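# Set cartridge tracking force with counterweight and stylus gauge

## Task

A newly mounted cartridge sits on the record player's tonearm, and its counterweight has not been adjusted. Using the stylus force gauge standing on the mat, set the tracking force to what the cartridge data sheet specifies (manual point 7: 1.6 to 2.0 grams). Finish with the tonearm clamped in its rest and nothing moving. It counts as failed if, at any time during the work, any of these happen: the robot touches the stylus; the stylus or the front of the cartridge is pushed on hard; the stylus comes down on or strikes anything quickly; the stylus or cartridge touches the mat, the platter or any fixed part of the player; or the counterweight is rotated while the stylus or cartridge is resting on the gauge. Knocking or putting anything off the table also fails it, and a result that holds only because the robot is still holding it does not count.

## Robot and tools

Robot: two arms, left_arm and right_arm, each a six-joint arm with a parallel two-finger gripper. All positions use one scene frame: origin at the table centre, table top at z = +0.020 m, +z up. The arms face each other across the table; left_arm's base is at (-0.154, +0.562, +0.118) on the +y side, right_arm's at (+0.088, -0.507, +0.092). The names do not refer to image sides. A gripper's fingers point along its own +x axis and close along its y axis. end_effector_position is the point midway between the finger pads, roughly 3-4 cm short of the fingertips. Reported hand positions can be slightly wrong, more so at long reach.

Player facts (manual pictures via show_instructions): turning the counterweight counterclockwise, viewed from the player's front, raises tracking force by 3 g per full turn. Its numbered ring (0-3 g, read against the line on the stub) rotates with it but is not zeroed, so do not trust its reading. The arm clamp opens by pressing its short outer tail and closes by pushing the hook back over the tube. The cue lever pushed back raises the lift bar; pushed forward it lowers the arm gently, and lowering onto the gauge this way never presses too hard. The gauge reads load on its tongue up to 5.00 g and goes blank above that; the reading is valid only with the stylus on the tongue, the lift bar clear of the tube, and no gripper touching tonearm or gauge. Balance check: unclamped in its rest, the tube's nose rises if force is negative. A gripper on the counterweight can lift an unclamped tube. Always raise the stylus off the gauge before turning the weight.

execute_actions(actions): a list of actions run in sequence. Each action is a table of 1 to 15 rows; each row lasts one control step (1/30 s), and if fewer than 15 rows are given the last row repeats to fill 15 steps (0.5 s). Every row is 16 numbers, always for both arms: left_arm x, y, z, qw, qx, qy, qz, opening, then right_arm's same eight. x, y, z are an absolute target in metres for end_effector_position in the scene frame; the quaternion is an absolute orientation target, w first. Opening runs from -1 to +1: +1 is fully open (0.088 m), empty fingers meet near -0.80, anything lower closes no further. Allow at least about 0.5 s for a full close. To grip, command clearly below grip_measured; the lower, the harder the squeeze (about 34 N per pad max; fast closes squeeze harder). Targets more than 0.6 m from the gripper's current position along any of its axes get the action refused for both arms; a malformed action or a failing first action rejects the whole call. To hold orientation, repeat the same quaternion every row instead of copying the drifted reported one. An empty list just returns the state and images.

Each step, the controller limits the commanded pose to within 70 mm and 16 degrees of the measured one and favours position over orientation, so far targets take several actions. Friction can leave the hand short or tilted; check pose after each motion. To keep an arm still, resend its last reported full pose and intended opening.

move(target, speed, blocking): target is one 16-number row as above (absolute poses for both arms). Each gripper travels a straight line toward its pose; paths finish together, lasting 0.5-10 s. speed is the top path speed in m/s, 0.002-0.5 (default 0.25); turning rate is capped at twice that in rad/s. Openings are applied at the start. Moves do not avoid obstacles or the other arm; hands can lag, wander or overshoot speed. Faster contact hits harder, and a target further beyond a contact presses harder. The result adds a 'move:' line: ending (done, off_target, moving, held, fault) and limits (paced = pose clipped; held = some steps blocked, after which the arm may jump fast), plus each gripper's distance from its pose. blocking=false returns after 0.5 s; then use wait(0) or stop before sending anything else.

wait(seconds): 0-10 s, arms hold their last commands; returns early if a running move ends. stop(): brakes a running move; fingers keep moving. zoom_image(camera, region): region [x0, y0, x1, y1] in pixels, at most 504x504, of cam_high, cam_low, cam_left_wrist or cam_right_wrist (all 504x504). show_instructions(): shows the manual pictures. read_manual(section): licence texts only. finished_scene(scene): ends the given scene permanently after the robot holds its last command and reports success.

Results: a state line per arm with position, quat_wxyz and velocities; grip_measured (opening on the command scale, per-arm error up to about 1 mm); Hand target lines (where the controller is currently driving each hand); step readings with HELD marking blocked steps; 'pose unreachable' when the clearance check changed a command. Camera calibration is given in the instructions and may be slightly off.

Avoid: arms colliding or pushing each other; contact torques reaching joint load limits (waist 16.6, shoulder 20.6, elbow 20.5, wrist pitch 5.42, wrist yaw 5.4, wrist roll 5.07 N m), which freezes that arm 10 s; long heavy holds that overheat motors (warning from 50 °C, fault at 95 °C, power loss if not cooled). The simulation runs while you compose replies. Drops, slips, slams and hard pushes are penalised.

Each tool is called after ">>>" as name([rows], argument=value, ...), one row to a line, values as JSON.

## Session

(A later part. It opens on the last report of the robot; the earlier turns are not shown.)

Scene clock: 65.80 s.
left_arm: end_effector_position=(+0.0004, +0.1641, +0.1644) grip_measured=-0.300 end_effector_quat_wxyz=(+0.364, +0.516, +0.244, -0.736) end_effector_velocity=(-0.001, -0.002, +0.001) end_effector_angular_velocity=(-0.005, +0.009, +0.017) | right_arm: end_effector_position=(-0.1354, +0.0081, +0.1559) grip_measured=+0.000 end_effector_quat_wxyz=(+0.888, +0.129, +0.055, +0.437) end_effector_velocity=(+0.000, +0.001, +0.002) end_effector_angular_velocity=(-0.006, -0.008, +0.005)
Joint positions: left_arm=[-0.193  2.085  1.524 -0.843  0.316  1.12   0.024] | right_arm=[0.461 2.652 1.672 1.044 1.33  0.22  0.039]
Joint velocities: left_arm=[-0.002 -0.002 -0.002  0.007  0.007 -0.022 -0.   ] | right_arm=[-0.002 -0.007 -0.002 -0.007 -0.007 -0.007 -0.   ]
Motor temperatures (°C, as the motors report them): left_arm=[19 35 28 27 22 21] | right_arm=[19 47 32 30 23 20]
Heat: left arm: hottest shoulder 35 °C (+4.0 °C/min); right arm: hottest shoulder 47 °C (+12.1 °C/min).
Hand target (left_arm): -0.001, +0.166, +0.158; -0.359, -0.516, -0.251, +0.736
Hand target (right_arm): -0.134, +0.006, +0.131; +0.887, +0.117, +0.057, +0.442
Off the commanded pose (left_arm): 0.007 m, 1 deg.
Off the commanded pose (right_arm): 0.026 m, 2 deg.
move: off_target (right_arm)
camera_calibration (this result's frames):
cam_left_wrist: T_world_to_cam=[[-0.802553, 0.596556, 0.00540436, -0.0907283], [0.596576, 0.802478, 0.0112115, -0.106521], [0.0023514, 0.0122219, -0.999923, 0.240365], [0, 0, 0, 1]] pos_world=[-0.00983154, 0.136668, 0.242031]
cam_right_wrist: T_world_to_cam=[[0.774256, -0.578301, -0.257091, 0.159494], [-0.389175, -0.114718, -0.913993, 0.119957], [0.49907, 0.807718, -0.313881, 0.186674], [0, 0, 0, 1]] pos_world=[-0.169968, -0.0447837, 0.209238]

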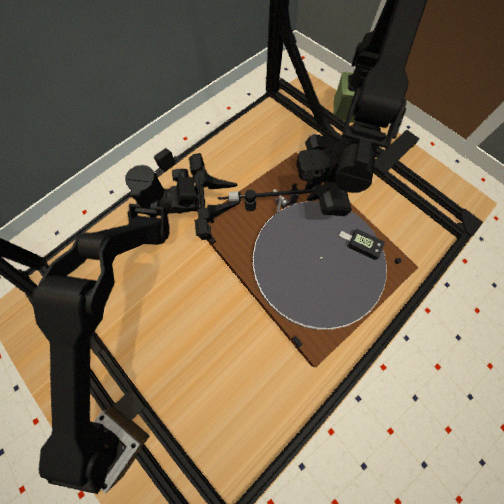

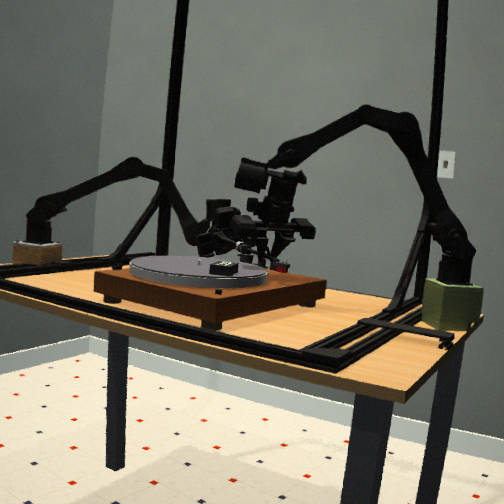

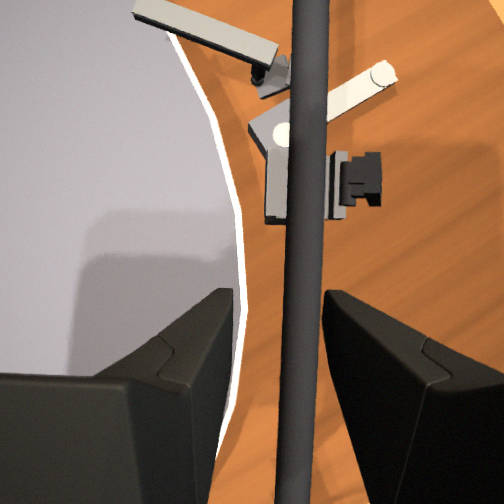

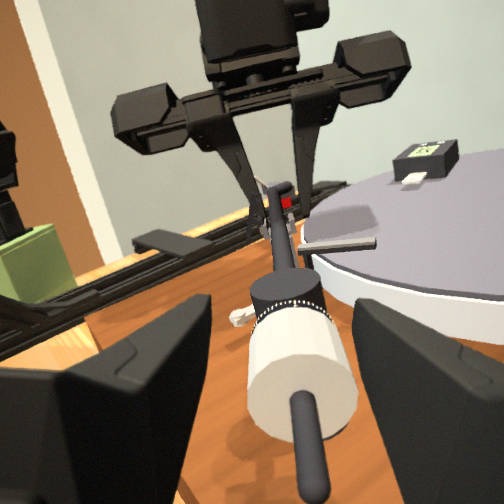

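>>> move(target=[-0.006,0.169,0.162,0.359,0.516,0.251,-0.736,-0.3,-0.137,0.003,0.137,0.893,-0.062,-0.031,0.445,0], speed=0.05)

>>> move(target=[-0.006,0.169,0.162,0.359,0.516,0.251,-0.736,-0.3,-0.137,0.003,0.14,0.783,-0.434,-0.216,0.39,0])

Scene clock: 75.67 s.
left_arm: end_effector_position=(-0.0042, +0.1675, +0.1595) grip_measured=-0.300 end_effector_quat_wxyz=(+0.358, +0.516, +0.252, -0.736) end_effector_velocity=(-0.000, +0.000, -0.001) end_effector_angular_velocity=(+0.006, -0.002, +0.019) | right_arm: end_effector_position=(-0.1368, +0.0057, +0.1506) grip_measured=+0.000 end_effector_quat_wxyz=(+0.895, -0.043, -0.026, +0.444) end_effector_velocity=(+0.001, +0.001, -0.001) end_effector_angular_velocity=(-0.011, -0.016, +0.005)
Joint positions: left_arm=[-0.199  2.085  1.506 -0.842  0.316  1.114  0.024] | right_arm=[ 0.466  2.651  1.657  1.027  1.327 -0.133  0.039]
Joint velocities: left_arm=[-0.002 -0.002 -0.007  0.007 -0.007 -0.022 -0.   ] | right_arm=[-0.002  0.002 -0.002  0.007 -0.007 -0.022 -0.   ]
Motor temperatures (°C, as the motors report them): left_arm=[19 37 27 27 22 20] | right_arm=[19 47 32 29 23 20]
Heat: left arm: hottest shoulder 37 °C (+6.1 °C/min); right arm: hottest shoulder 47 °C (+11.2 °C/min).
Hand target (left_arm): -0.006, +0.169, +0.162; -0.359, -0.516, -0.251, +0.736
Hand target (right_arm): -0.137, +0.003, +0.137; +0.893, -0.062, -0.031, +0.445
Off the commanded pose (left_arm): 0.003 m, 0 deg.
Off the commanded pose (right_arm): 0.014 m, 2 deg.
move: off_target (right_arm)
camera_calibration (this result's frames):
cam_left_wrist: T_world_to_cam=[[-0.802451, 0.596291, 0.0225522, -0.0991289], [0.596679, 0.802257, 0.018934, -0.107661], [-0.00680244, 0.02865, -0.999566, 0.232586], [0, 0, 0, 1]] pos_world=[-0.0137247, 0.138818, 0.23676]
cam_right_wrist: T_world_to_cam=[[0.796765, -0.591831, 0.122075, 0.103781], [-0.108195, -0.338465, -0.934738, 0.157182], [0.594525, 0.731558, -0.33371, 0.204169], [0, 0, 0, 1]] pos_world=[-0.187066, -0.0347404, 0.202389]

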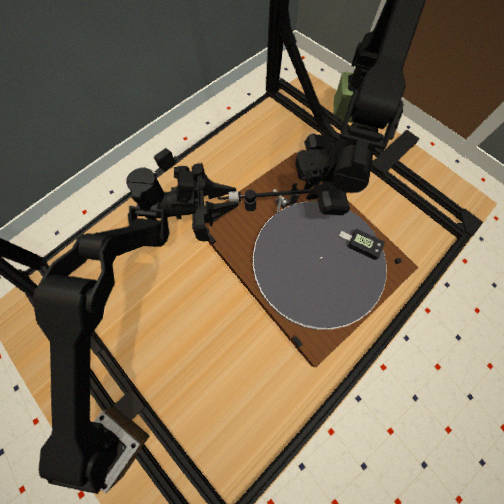

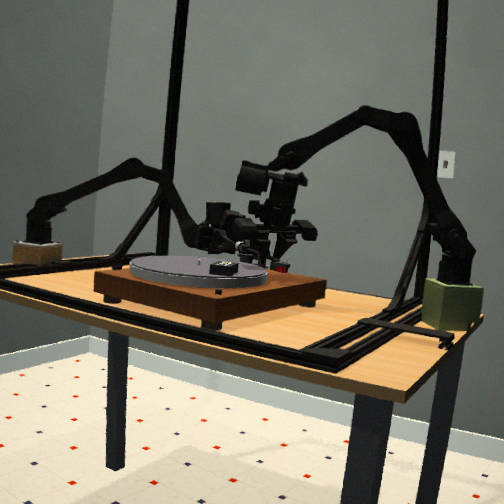

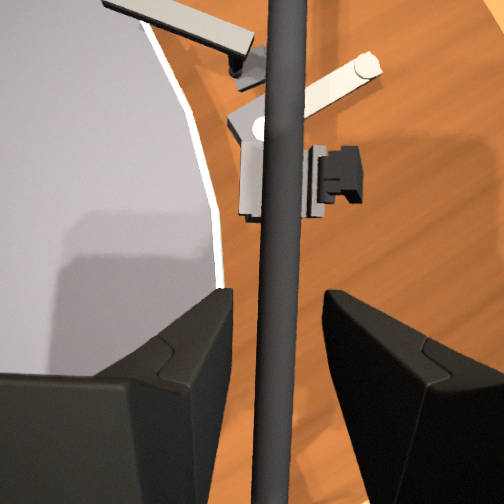

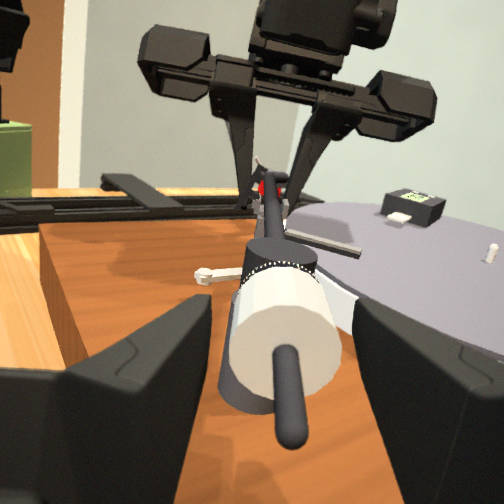

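Scene clock: 77.97 s.
left_arm: end_effector_position=(-0.0044, +0.1675, +0.1594) grip_measured=-0.300 end_effector_quat_wxyz=(+0.358, +0.516, +0.252, -0.737) end_effector_velocity=(-0.000, +0.005, -0.001) end_effector_angular_velocity=(+0.021, +0.002, -0.003) | right_arm: end_effector_position=(-0.1419, +0.0039, +0.1487) grip_measured=+0.000 end_effector_quat_wxyz=(+0.787, -0.421, -0.214, +0.396) end_effector_velocity=(+0.002, -0.000, +0.004) end_effector_angular_velocity=(+0.007, -0.006, -0.010)
Joint positions: left_arm=[-0.2    2.085  1.506 -0.842  0.316  1.114  0.024] | right_arm=[ 0.475  2.65   1.656  1.009  1.322 -0.999  0.039]
Joint velocities: left_arm=[ 0.002 -0.002 -0.002 -0.022 -0.007  0.007 -0.   ] | right_arm=[-0.002 -0.002 -0.002  0.037  0.007 -0.037 -0.   ]
Motor temperatures (°C, as the motors report them): left_arm=[19 37 27 27 22 20] | right_arm=[19 47 32 30 23 20]
Heat: left arm: hottest shoulder 37 °C (+6.1 °C/min); right arm: hottest shoulder 47 °C (+10.1 °C/min).
Hand target (left_arm): -0.006, +0.169, +0.162; -0.359, -0.516, -0.251, +0.736
Hand target (right_arm): -0.137, +0.003, +0.140; +0.783, -0.434, -0.216, +0.390
Off the commanded pose (left_arm): 0.003 m, 0 deg.
Off the commanded pose (right_arm): 0.010 m, 2 deg.
move: off_target (right_arm)
camera_calibration (this result's frames):
cam_left_wrist: T_world_to_cam=[[-0.80222, 0.596589, 0.0228942, -0.0994168], [0.596988, 0.802023, 0.0191025, -0.107559], [-0.00696535, 0.028992, -0.999555, 0.232421], [0, 0, 0, 1]] pos_world=[-0.0139235, 0.138838, 0.236649]
cam_right_wrist: T_world_to_cam=[[0.435718, -0.310871, 0.844695, -0.0527091], [0.437988, -0.746631, -0.500708, 0.168758], [0.786331, 0.588133, -0.189163, 0.214167], [0, 0, 0, 1]] pos_world=[-0.219353, -0.0163443, 0.169534]

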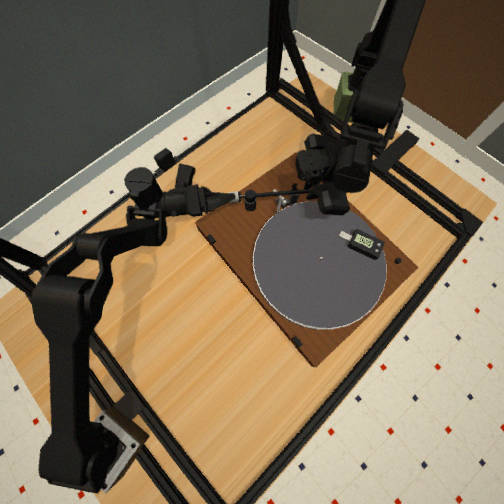

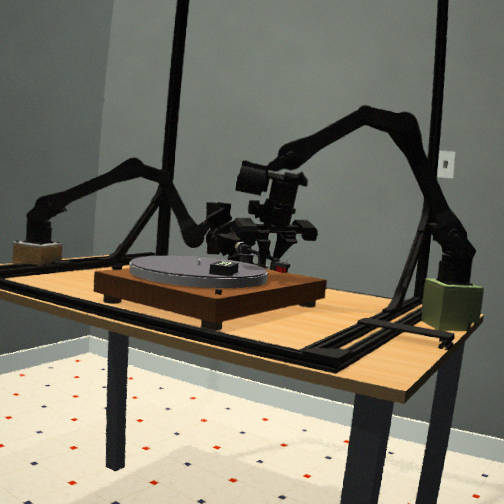

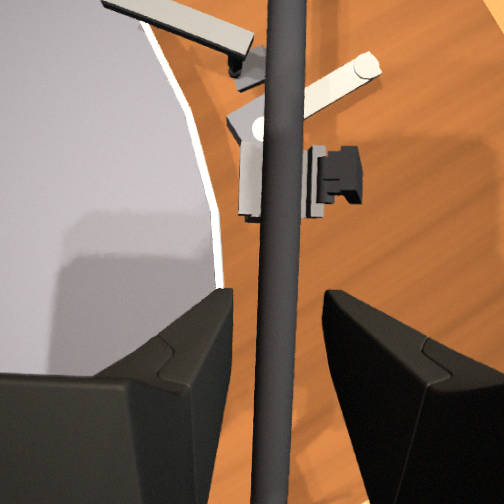

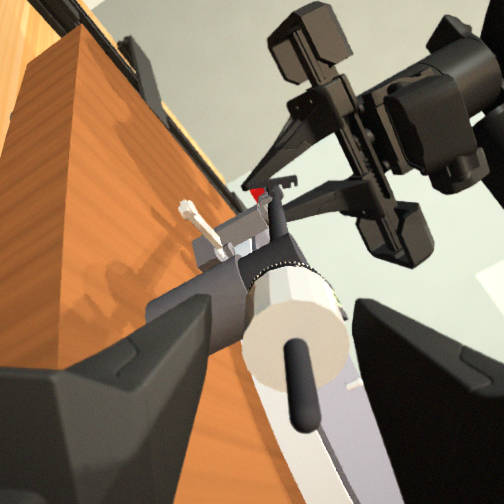

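>>> execute_actions([
  [[-0.006,0.169,0.162,0.359,0.516,0.251,-0.736,-0.66,-0.138,0.001,0.14,0.893,-0.062,-0.031,0.445,0]],
  [[-0.006,0.169,0.162,0.359,0.516,0.251,-0.736,-0.66,-0.138,0.001,0.14,0.893,-0.062,-0.031,0.445,0]],
  [[-0.006,0.169,0.162,0.359,0.516,0.251,-0.736,-0.66,-0.138,0.001,0.14,0.893,-0.062,-0.031,0.445,-0.4]],
  [[-0.006,0.169,0.162,0.359,0.516,0.251,-0.736,-0.66,-0.138,0.001,0.14,0.818,-0.364,-0.182,0.408,-0.4]],
])

>>> execute_actions([
  [[-0.006,0.169,0.162,0.359,0.516,0.251,-0.736,-0.66,-0.138,0.001,0.14,0.818,-0.364,-0.182,0.408,0]],
  [[-0.006,0.169,0.162,0.359,0.516,0.251,-0.736,-0.66,-0.138,0.001,0.14,0.893,-0.062,-0.031,0.445,0]],
  [[-0.006,0.169,0.162,0.359,0.516,0.251,-0.736,-0.66,-0.138,0.001,0.14,0.893,-0.062,-0.031,0.445,-0.4]],
  [[-0.006,0.169,0.162,0.359,0.516,0.251,-0.736,-0.66,-0.138,0.001,0.14,0.818,-0.364,-0.182,0.408,-0.4]],
  [[-0.006,0.169,0.162,0.359,0.516,0.251,-0.736,-0.66,-0.138,0.001,0.14,0.818,-0.364,-0.182,0.408,0]],
  [[-0.006,0.169,0.162,0.359,0.516,0.251,-0.736,-0.66,-0.138,0.001,0.14,0.893,-0.062,-0.031,0.445,0]],
  [[-0.006,0.169,0.162,0.359,0.516,0.251,-0.736,-0.4,-0.138,0.001,0.14,0.893,-0.062,-0.031,0.445,0]],
  [[-0.006,0.169,0.162,0.359,0.516,0.251,-0.736,-0.4,-0.138,0.001,0.14,0.893,-0.062,-0.031,0.445,0]],
])

Scene clock: 98.23 s.
left_arm: end_effector_position=(-0.0014, +0.1651, +0.1597) grip_measured=-0.598 end_effector_quat_wxyz=(+0.363, +0.519, +0.245, -0.734) end_effector_velocity=(+0.000, -0.001, +0.000) end_effector_angular_velocity=(-0.002, -0.008, +0.006) | right_arm: end_effector_position=(-0.1354, -0.0034, +0.1406) grip_measured=-0.350 end_effector_quat_wxyz=(+0.849, -0.312, -0.134, +0.404) end_effector_velocity=(+0.000, +0.002, +0.012) end_effector_angular_velocity=(-0.051, -0.100, +0.011)
Joint positions: left_arm=[-0.199  2.084  1.505 -0.825  0.307  1.115  0.01 ] | right_arm=[ 0.478  2.631  1.646  0.854  1.38  -0.564  0.022]
Joint velocities: left_arm=[-0.002 -0.002 -0.002  0.007 -0.007 -0.007 -0.   ] | right_arm=[-0.002 -0.002 -0.007  0.139 -0.007 -0.242  0.003]
Motor temperatures (°C, as the motors report them): left_arm=[19 41 27 26 22 20] | right_arm=[19 51 31 30 23 20]
Heat: left arm: hottest shoulder 41 °C (+7.0 °C/min); right arm: hottest shoulder 51 °C (+9.0 °C/min). Fold the right arm in close to its base before you think long.
Hand target (left_arm): -0.006, +0.169, +0.162; -0.359, -0.516, -0.251, +0.736
Hand target (right_arm): -0.138, +0.001, +0.140; +0.818, -0.368, -0.165, +0.410
Off the commanded pose (left_arm): 0.006 m, 1 deg.
Off the commanded pose (right_arm): 0.005 m, 9 deg.
MOTOR HOT: a motor of the right arm reached 50 °C. Now the hottest motor of the right arm, joint 2 (shoulder), reports 51 °C. The temperature limit of the motors' drives, at which the controller stops that arm, is 95 °C. To cool a motor, set the load down, stop pushing, or move to a pose that needs little force.
Step readings (end_effector_position; steps 1 to 15: 1st action; 16 to 30: 2nd action; 31 to 45: 3rd action; 46 to 60: 4th action):
0: left_arm (-0.0044, +0.1676, +0.1595) | right_arm (-0.1419, +0.0039, +0.1488)
1: left_arm (-0.0044, +0.1676, +0.1595) | right_arm (-0.1417, +0.0037, +0.1503)
2: left_arm (-0.0044, +0.1676, +0.1595) | right_arm (-0.1413, +0.0033, +0.1513)
4: left_arm (-0.0044, +0.1676, +0.1595) | right_arm (-0.1405, +0.0024, +0.1518)
8: left_arm (-0.0044, +0.1676, +0.1595) | right_arm (-0.1391, +0.0009, +0.1493)
15: left_arm (-0.0044, +0.1676, +0.1595) | right_arm (-0.1390, +0.0010, +0.1417)
16: left_arm (-0.0044, +0.1676, +0.1595) | right_arm (-0.1391, +0.0012, +0.1399)
17: left_arm (-0.0044, +0.1676, +0.1595) | right_arm (-0.1392, +0.0013, +0.1380)
19: left_arm (-0.0044, +0.1676, +0.1595) | right_arm (-0.1389, +0.0009, +0.1340)
23: left_arm (-0.0044, +0.1676, +0.1595) | right_arm (-0.1384, +0.0003, +0.1312)
30: left_arm (-0.0044, +0.1676, +0.1595) | right_arm (-0.1390, +0.0010, +0.1352)
31: left_arm (-0.0044, +0.1676, +0.1595) | right_arm (-0.1390, +0.0010, +0.1351)
32: left_arm (-0.0044, +0.1676, +0.1595) | right_arm (-0.1390, +0.0010, +0.1350)
34: left_arm (-0.0044, +0.1676, +0.1595) | right_arm (-0.1390, +0.0010, +0.1346)
38: left_arm (-0.0045, +0.1677, +0.1594) | right_arm (-0.1384, +0.0007, +0.1339)
45: left_arm (-0.0046, +0.1677, +0.1594) | right_arm (-0.1381, +0.0007, +0.1335)
46: left_arm (-0.0046, +0.1677, +0.1594) | right_arm (-0.1380, +0.0006, +0.1329)
47: left_arm (-0.0046, +0.1677, +0.1594) | right_arm (-0.1378, +0.0004, +0.1323)
49: left_arm (-0.0046, +0.1676, +0.1595) | right_arm (-0.1369, -0.0001, +0.1317)
53: left_arm (-0.0015, +0.1651, +0.1597) | right_arm (-0.1368, -0.0015, +0.1335)
60: end_effector_position above
camera_calibration (this result's frames):
cam_left_wrist: T_world_to_cam=[[-0.802887, 0.596123, 0.00298111, -0.0923043], [0.596058, 0.802701, 0.0196259, -0.10768], [0.00930652, 0.0175343, -0.999803, 0.234716], [0, 0, 0, 1]] pos_world=[-0.0121109, 0.137344, 0.237058]
cam_right_wrist: T_world_to_cam=[[0.599372, -0.460238, 0.654931, -0.00267839], [0.246827, -0.672052, -0.698157, 0.15855], [0.761466, 0.58011, -0.28921, 0.22244], [0, 0, 0, 1]] pos_world=[-0.206909, -0.0237186, 0.176779]

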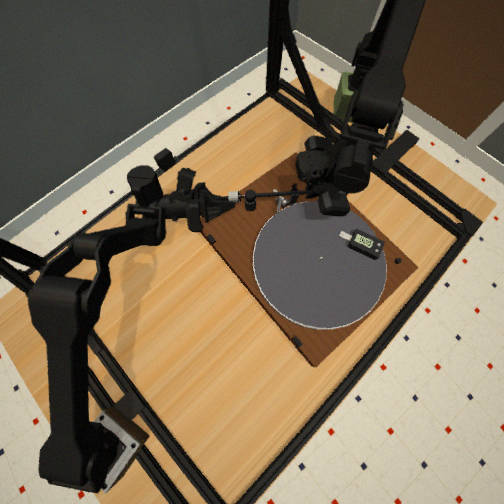

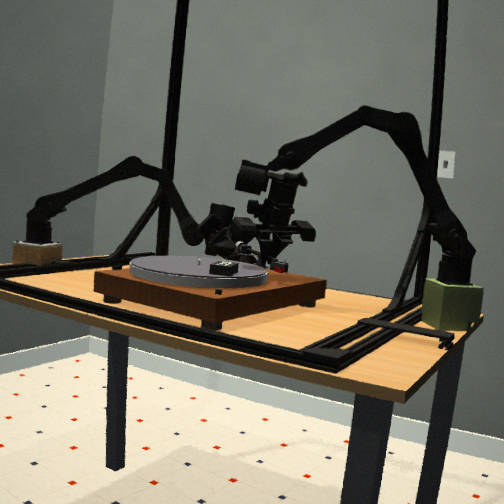

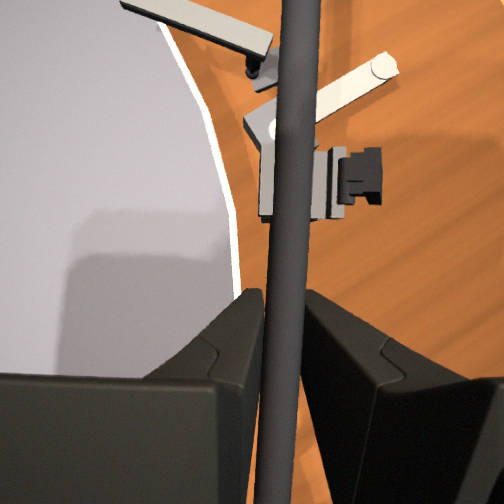

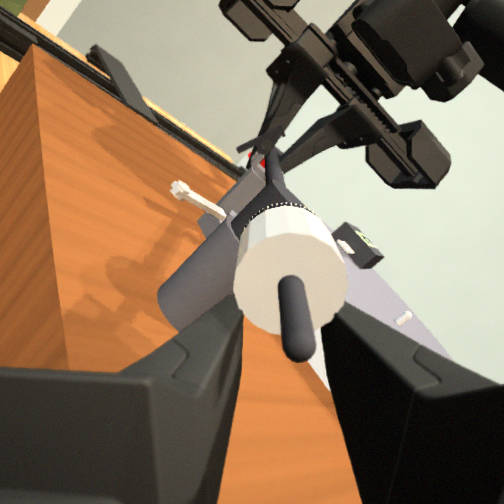

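Scene clock: 102.23 s.
left_arm: end_effector_position=(-0.0042, +0.1678, +0.1594) grip_measured=-0.400 end_effector_quat_wxyz=(+0.359, +0.517, +0.253, -0.735) end_effector_velocity=(-0.003, -0.004, +0.002) end_effector_angular_velocity=(-0.013, +0.003, -0.002) | right_arm: end_effector_position=(-0.1397, +0.0006, +0.1339) grip_measured=+0.000 end_effector_quat_wxyz=(+0.892, -0.067, -0.033, +0.445) end_effector_velocity=(+0.002, +0.000, +0.001) end_effector_angular_velocity=(+0.003, +0.004, -0.010)
Joint positions: left_arm=[-0.201  2.084  1.505 -0.841  0.311  1.111  0.019] | right_arm=[ 0.477  2.679  1.651  1.026  1.334 -0.147  0.039]
Joint velocities: left_arm=[-0.007 -0.002  0.002  0.007  0.007 -0.007 -0.   ] | right_arm=[-0.002 -0.002  0.002 -0.007  0.007  0.007 -0.   ]
Motor temperatures (°C, as the motors report them): left_arm=[19 41 26 26 22 20] | right_arm=[19 52 31 30 23 20]
Heat: left arm: hottest shoulder 41 °C (+7.0 °C/min); right arm: hottest shoulder 52 °C (+10.0 °C/min). Fold the right arm in close to its base before you think long.
Hand target (left_arm): -0.006, +0.169, +0.162; -0.359, -0.516, -0.251, +0.736
Hand target (right_arm): -0.138, +0.001, +0.140; +0.893, -0.062, -0.031, +0.445
Off the commanded pose (left_arm): 0.003 m, 0 deg.
Off the commanded pose (right_arm): 0.006 m, 1 deg.
MOTOR HOT: still on. Now the hottest motor of the right arm, joint 2 (shoulder), reports 52 °C; a drive's own limit is 95 °C.
Step readings (end_effector_position; steps 1 to 15: 1st action; 16 to 30: 2nd action; 31 to 45: 3rd action; 46 to 60: 4th action; 61 to 75: 5th action; 76 to 90: 6th action; 91 to 105: 7th action; 106 to 120: 8th action):
0: left_arm (-0.0014, +0.1651, +0.1597) | right_arm (-0.1354, -0.0034, +0.1406)
1: left_arm (-0.0017, +0.1653, +0.1597) | right_arm (-0.1361, -0.0030, +0.1406)
2: left_arm (-0.0024, +0.1658, +0.1596) | right_arm (-0.1371, -0.0022, +0.1403)
4: left_arm (-0.0030, +0.1664, +0.1595) | right_arm (-0.1387, -0.0001, +0.1437)
8: left_arm (-0.0032, +0.1665, +0.1595) | right_arm (-0.1400, +0.0014, +0.1499)
15: left_arm (-0.0033, +0.1666, +0.1595) | right_arm (-0.1401, +0.0015, +0.1523)
16: left_arm (-0.0034, +0.1667, +0.1595) | right_arm (-0.1400, +0.0013, +0.1521)
17: left_arm (-0.0034, +0.1667, +0.1595) | right_arm (-0.1397, +0.0009, +0.1518)
19: left_arm (-0.0034, +0.1668, +0.1594) | right_arm (-0.1393, +0.0004, +0.1506)
23: left_arm (-0.0035, +0.1668, +0.1594) | right_arm (-0.1389, -0.0000, +0.1467)
30: left_arm (-0.0038, +0.1669, +0.1594) | right_arm (-0.1394, +0.0005, +0.1389)
31: left_arm (-0.0038, +0.1669, +0.1594) | right_arm (-0.1394, +0.0005, +0.1372)
32: left_arm (-0.0038, +0.1669, +0.1594) | right_arm (-0.1394, +0.0005, +0.1358)
34: left_arm (-0.0038, +0.1670, +0.1594) | right_arm (-0.1393, +0.0004, +0.1333)
38: left_arm (-0.0039, +0.1669, +0.1594) | right_arm (-0.1393, +0.0004, +0.1331)
45: left_arm (-0.0039, +0.1670, +0.1594) | right_arm (-0.1390, +0.0002, +0.1333)
46: left_arm (-0.0039, +0.1670, +0.1594) | right_arm (-0.1389, +0.0000, +0.1329)
47: left_arm (-0.0039, +0.1670, +0.1594) | right_arm (-0.1387, -0.0004, +0.1323)
49: left_arm (-0.0039, +0.1670, +0.1594) | right_arm (-0.1378, -0.0011, +0.1317)
53: left_arm (-0.0013, +0.1651, +0.1597) | right_arm (-0.1374, -0.0026, +0.1335)
60: left_arm (-0.0014, +0.1650, +0.1597) | right_arm (-0.1360, -0.0044, +0.1409)
61: left_arm (-0.0016, +0.1653, +0.1596) | right_arm (-0.1368, -0.0040, +0.1408)
62: left_arm (-0.0024, +0.1659, +0.1595) | right_arm (-0.1377, -0.0030, +0.1406)
64: left_arm (-0.0030, +0.1664, +0.1595) | right_arm (-0.1393, -0.0012, +0.1438)
68: left_arm (-0.0032, +0.1665, +0.1595) | right_arm (-0.1404, +0.0010, +0.1503)
75: left_arm (-0.0034, +0.1667, +0.1595) | right_arm (-0.1401, +0.0011, +0.1517)
76: left_arm (-0.0034, +0.1667, +0.1595) | right_arm (-0.1400, +0.0009, +0.1513)
77: left_arm (-0.0034, +0.1667, +0.1595) | right_arm (-0.1397, +0.0006, +0.1512)
79: left_arm (-0.0035, +0.1668, +0.1595) | right_arm (-0.1393, +0.0002, +0.1503)
83: left_arm (-0.0037, +0.1668, +0.1594) | right_arm (-0.1391, -0.0001, +0.1467)
90: left_arm (-0.0038, +0.1669, +0.1594) | right_arm (-0.1396, +0.0004, +0.1394)
91: left_arm (-0.0039, +0.1672, +0.1594) | right_arm (-0.1397, +0.0005, +0.1377)
92: left_arm (-0.0041, +0.1675, +0.1593) | right_arm (-0.1396, +0.0005, +0.1361)
94: left_arm (-0.0042, +0.1678, +0.1592) | right_arm (-0.1395, +0.0003, +0.1335)
98: left_arm (-0.0042, +0.1678, +0.1592) | right_arm (-0.1396, +0.0004, +0.1331)
105: left_arm (-0.0042, +0.1678, +0.1592) | right_arm (-0.1398, +0.0007, +0.1345)
106: left_arm (-0.0042, +0.1678, +0.1592) | right_arm (-0.1398, +0.0007, +0.1343)
107: left_arm (-0.0042, +0.1678, +0.1592) | right_arm (-0.1398, +0.0007, +0.1342)
109: left_arm (-0.0042, +0.1678, +0.1592) | right_arm (-0.1397, +0.0006, +0.1340)
113: left_arm (-0.0042, +0.1678, +0.1592) | right_arm (-0.1397, +0.0006, +0.1338)
120: end_effector_position above
camera_calibration (this result's frames):
cam_left_wrist: T_world_to_cam=[[-0.803603, 0.594803, 0.0207733, -0.098765], [0.59516, 0.803263, 0.023523, -0.108787], [-0.00269485, 0.0312666, -0.999507, 0.231972], [0, 0, 0, 1]] pos_world=[-0.0139971, 0.138877, 0.236469]
cam_right_wrist: T_world_to_cam=[[0.794033, -0.583514, 0.170361, 0.0983212], [-0.075426, -0.372667, -0.924895, 0.142722], [0.603177, 0.721547, -0.339922, 0.206101], [0, 0, 0, 1]] pos_world=[-0.19162, -0.0381518, 0.185311]

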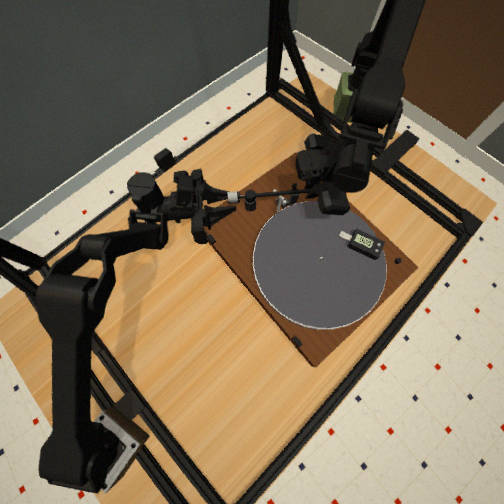

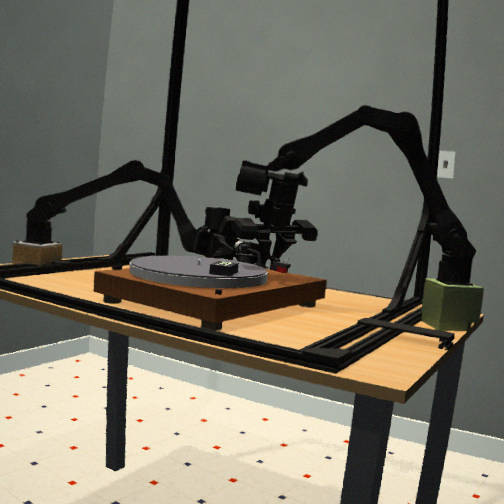

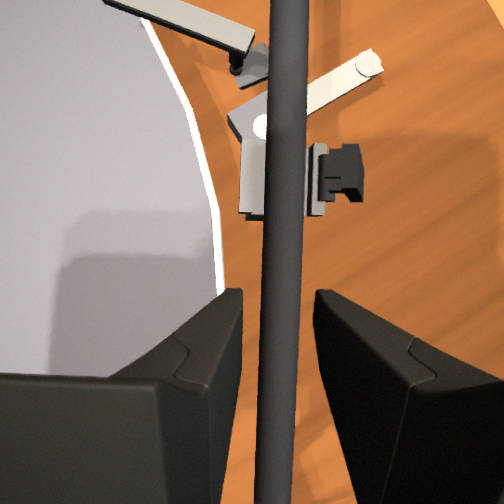

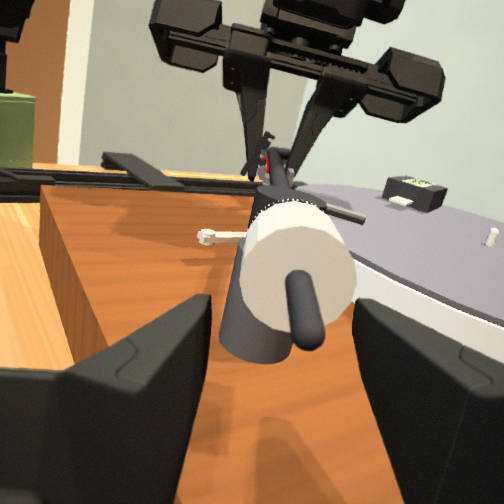

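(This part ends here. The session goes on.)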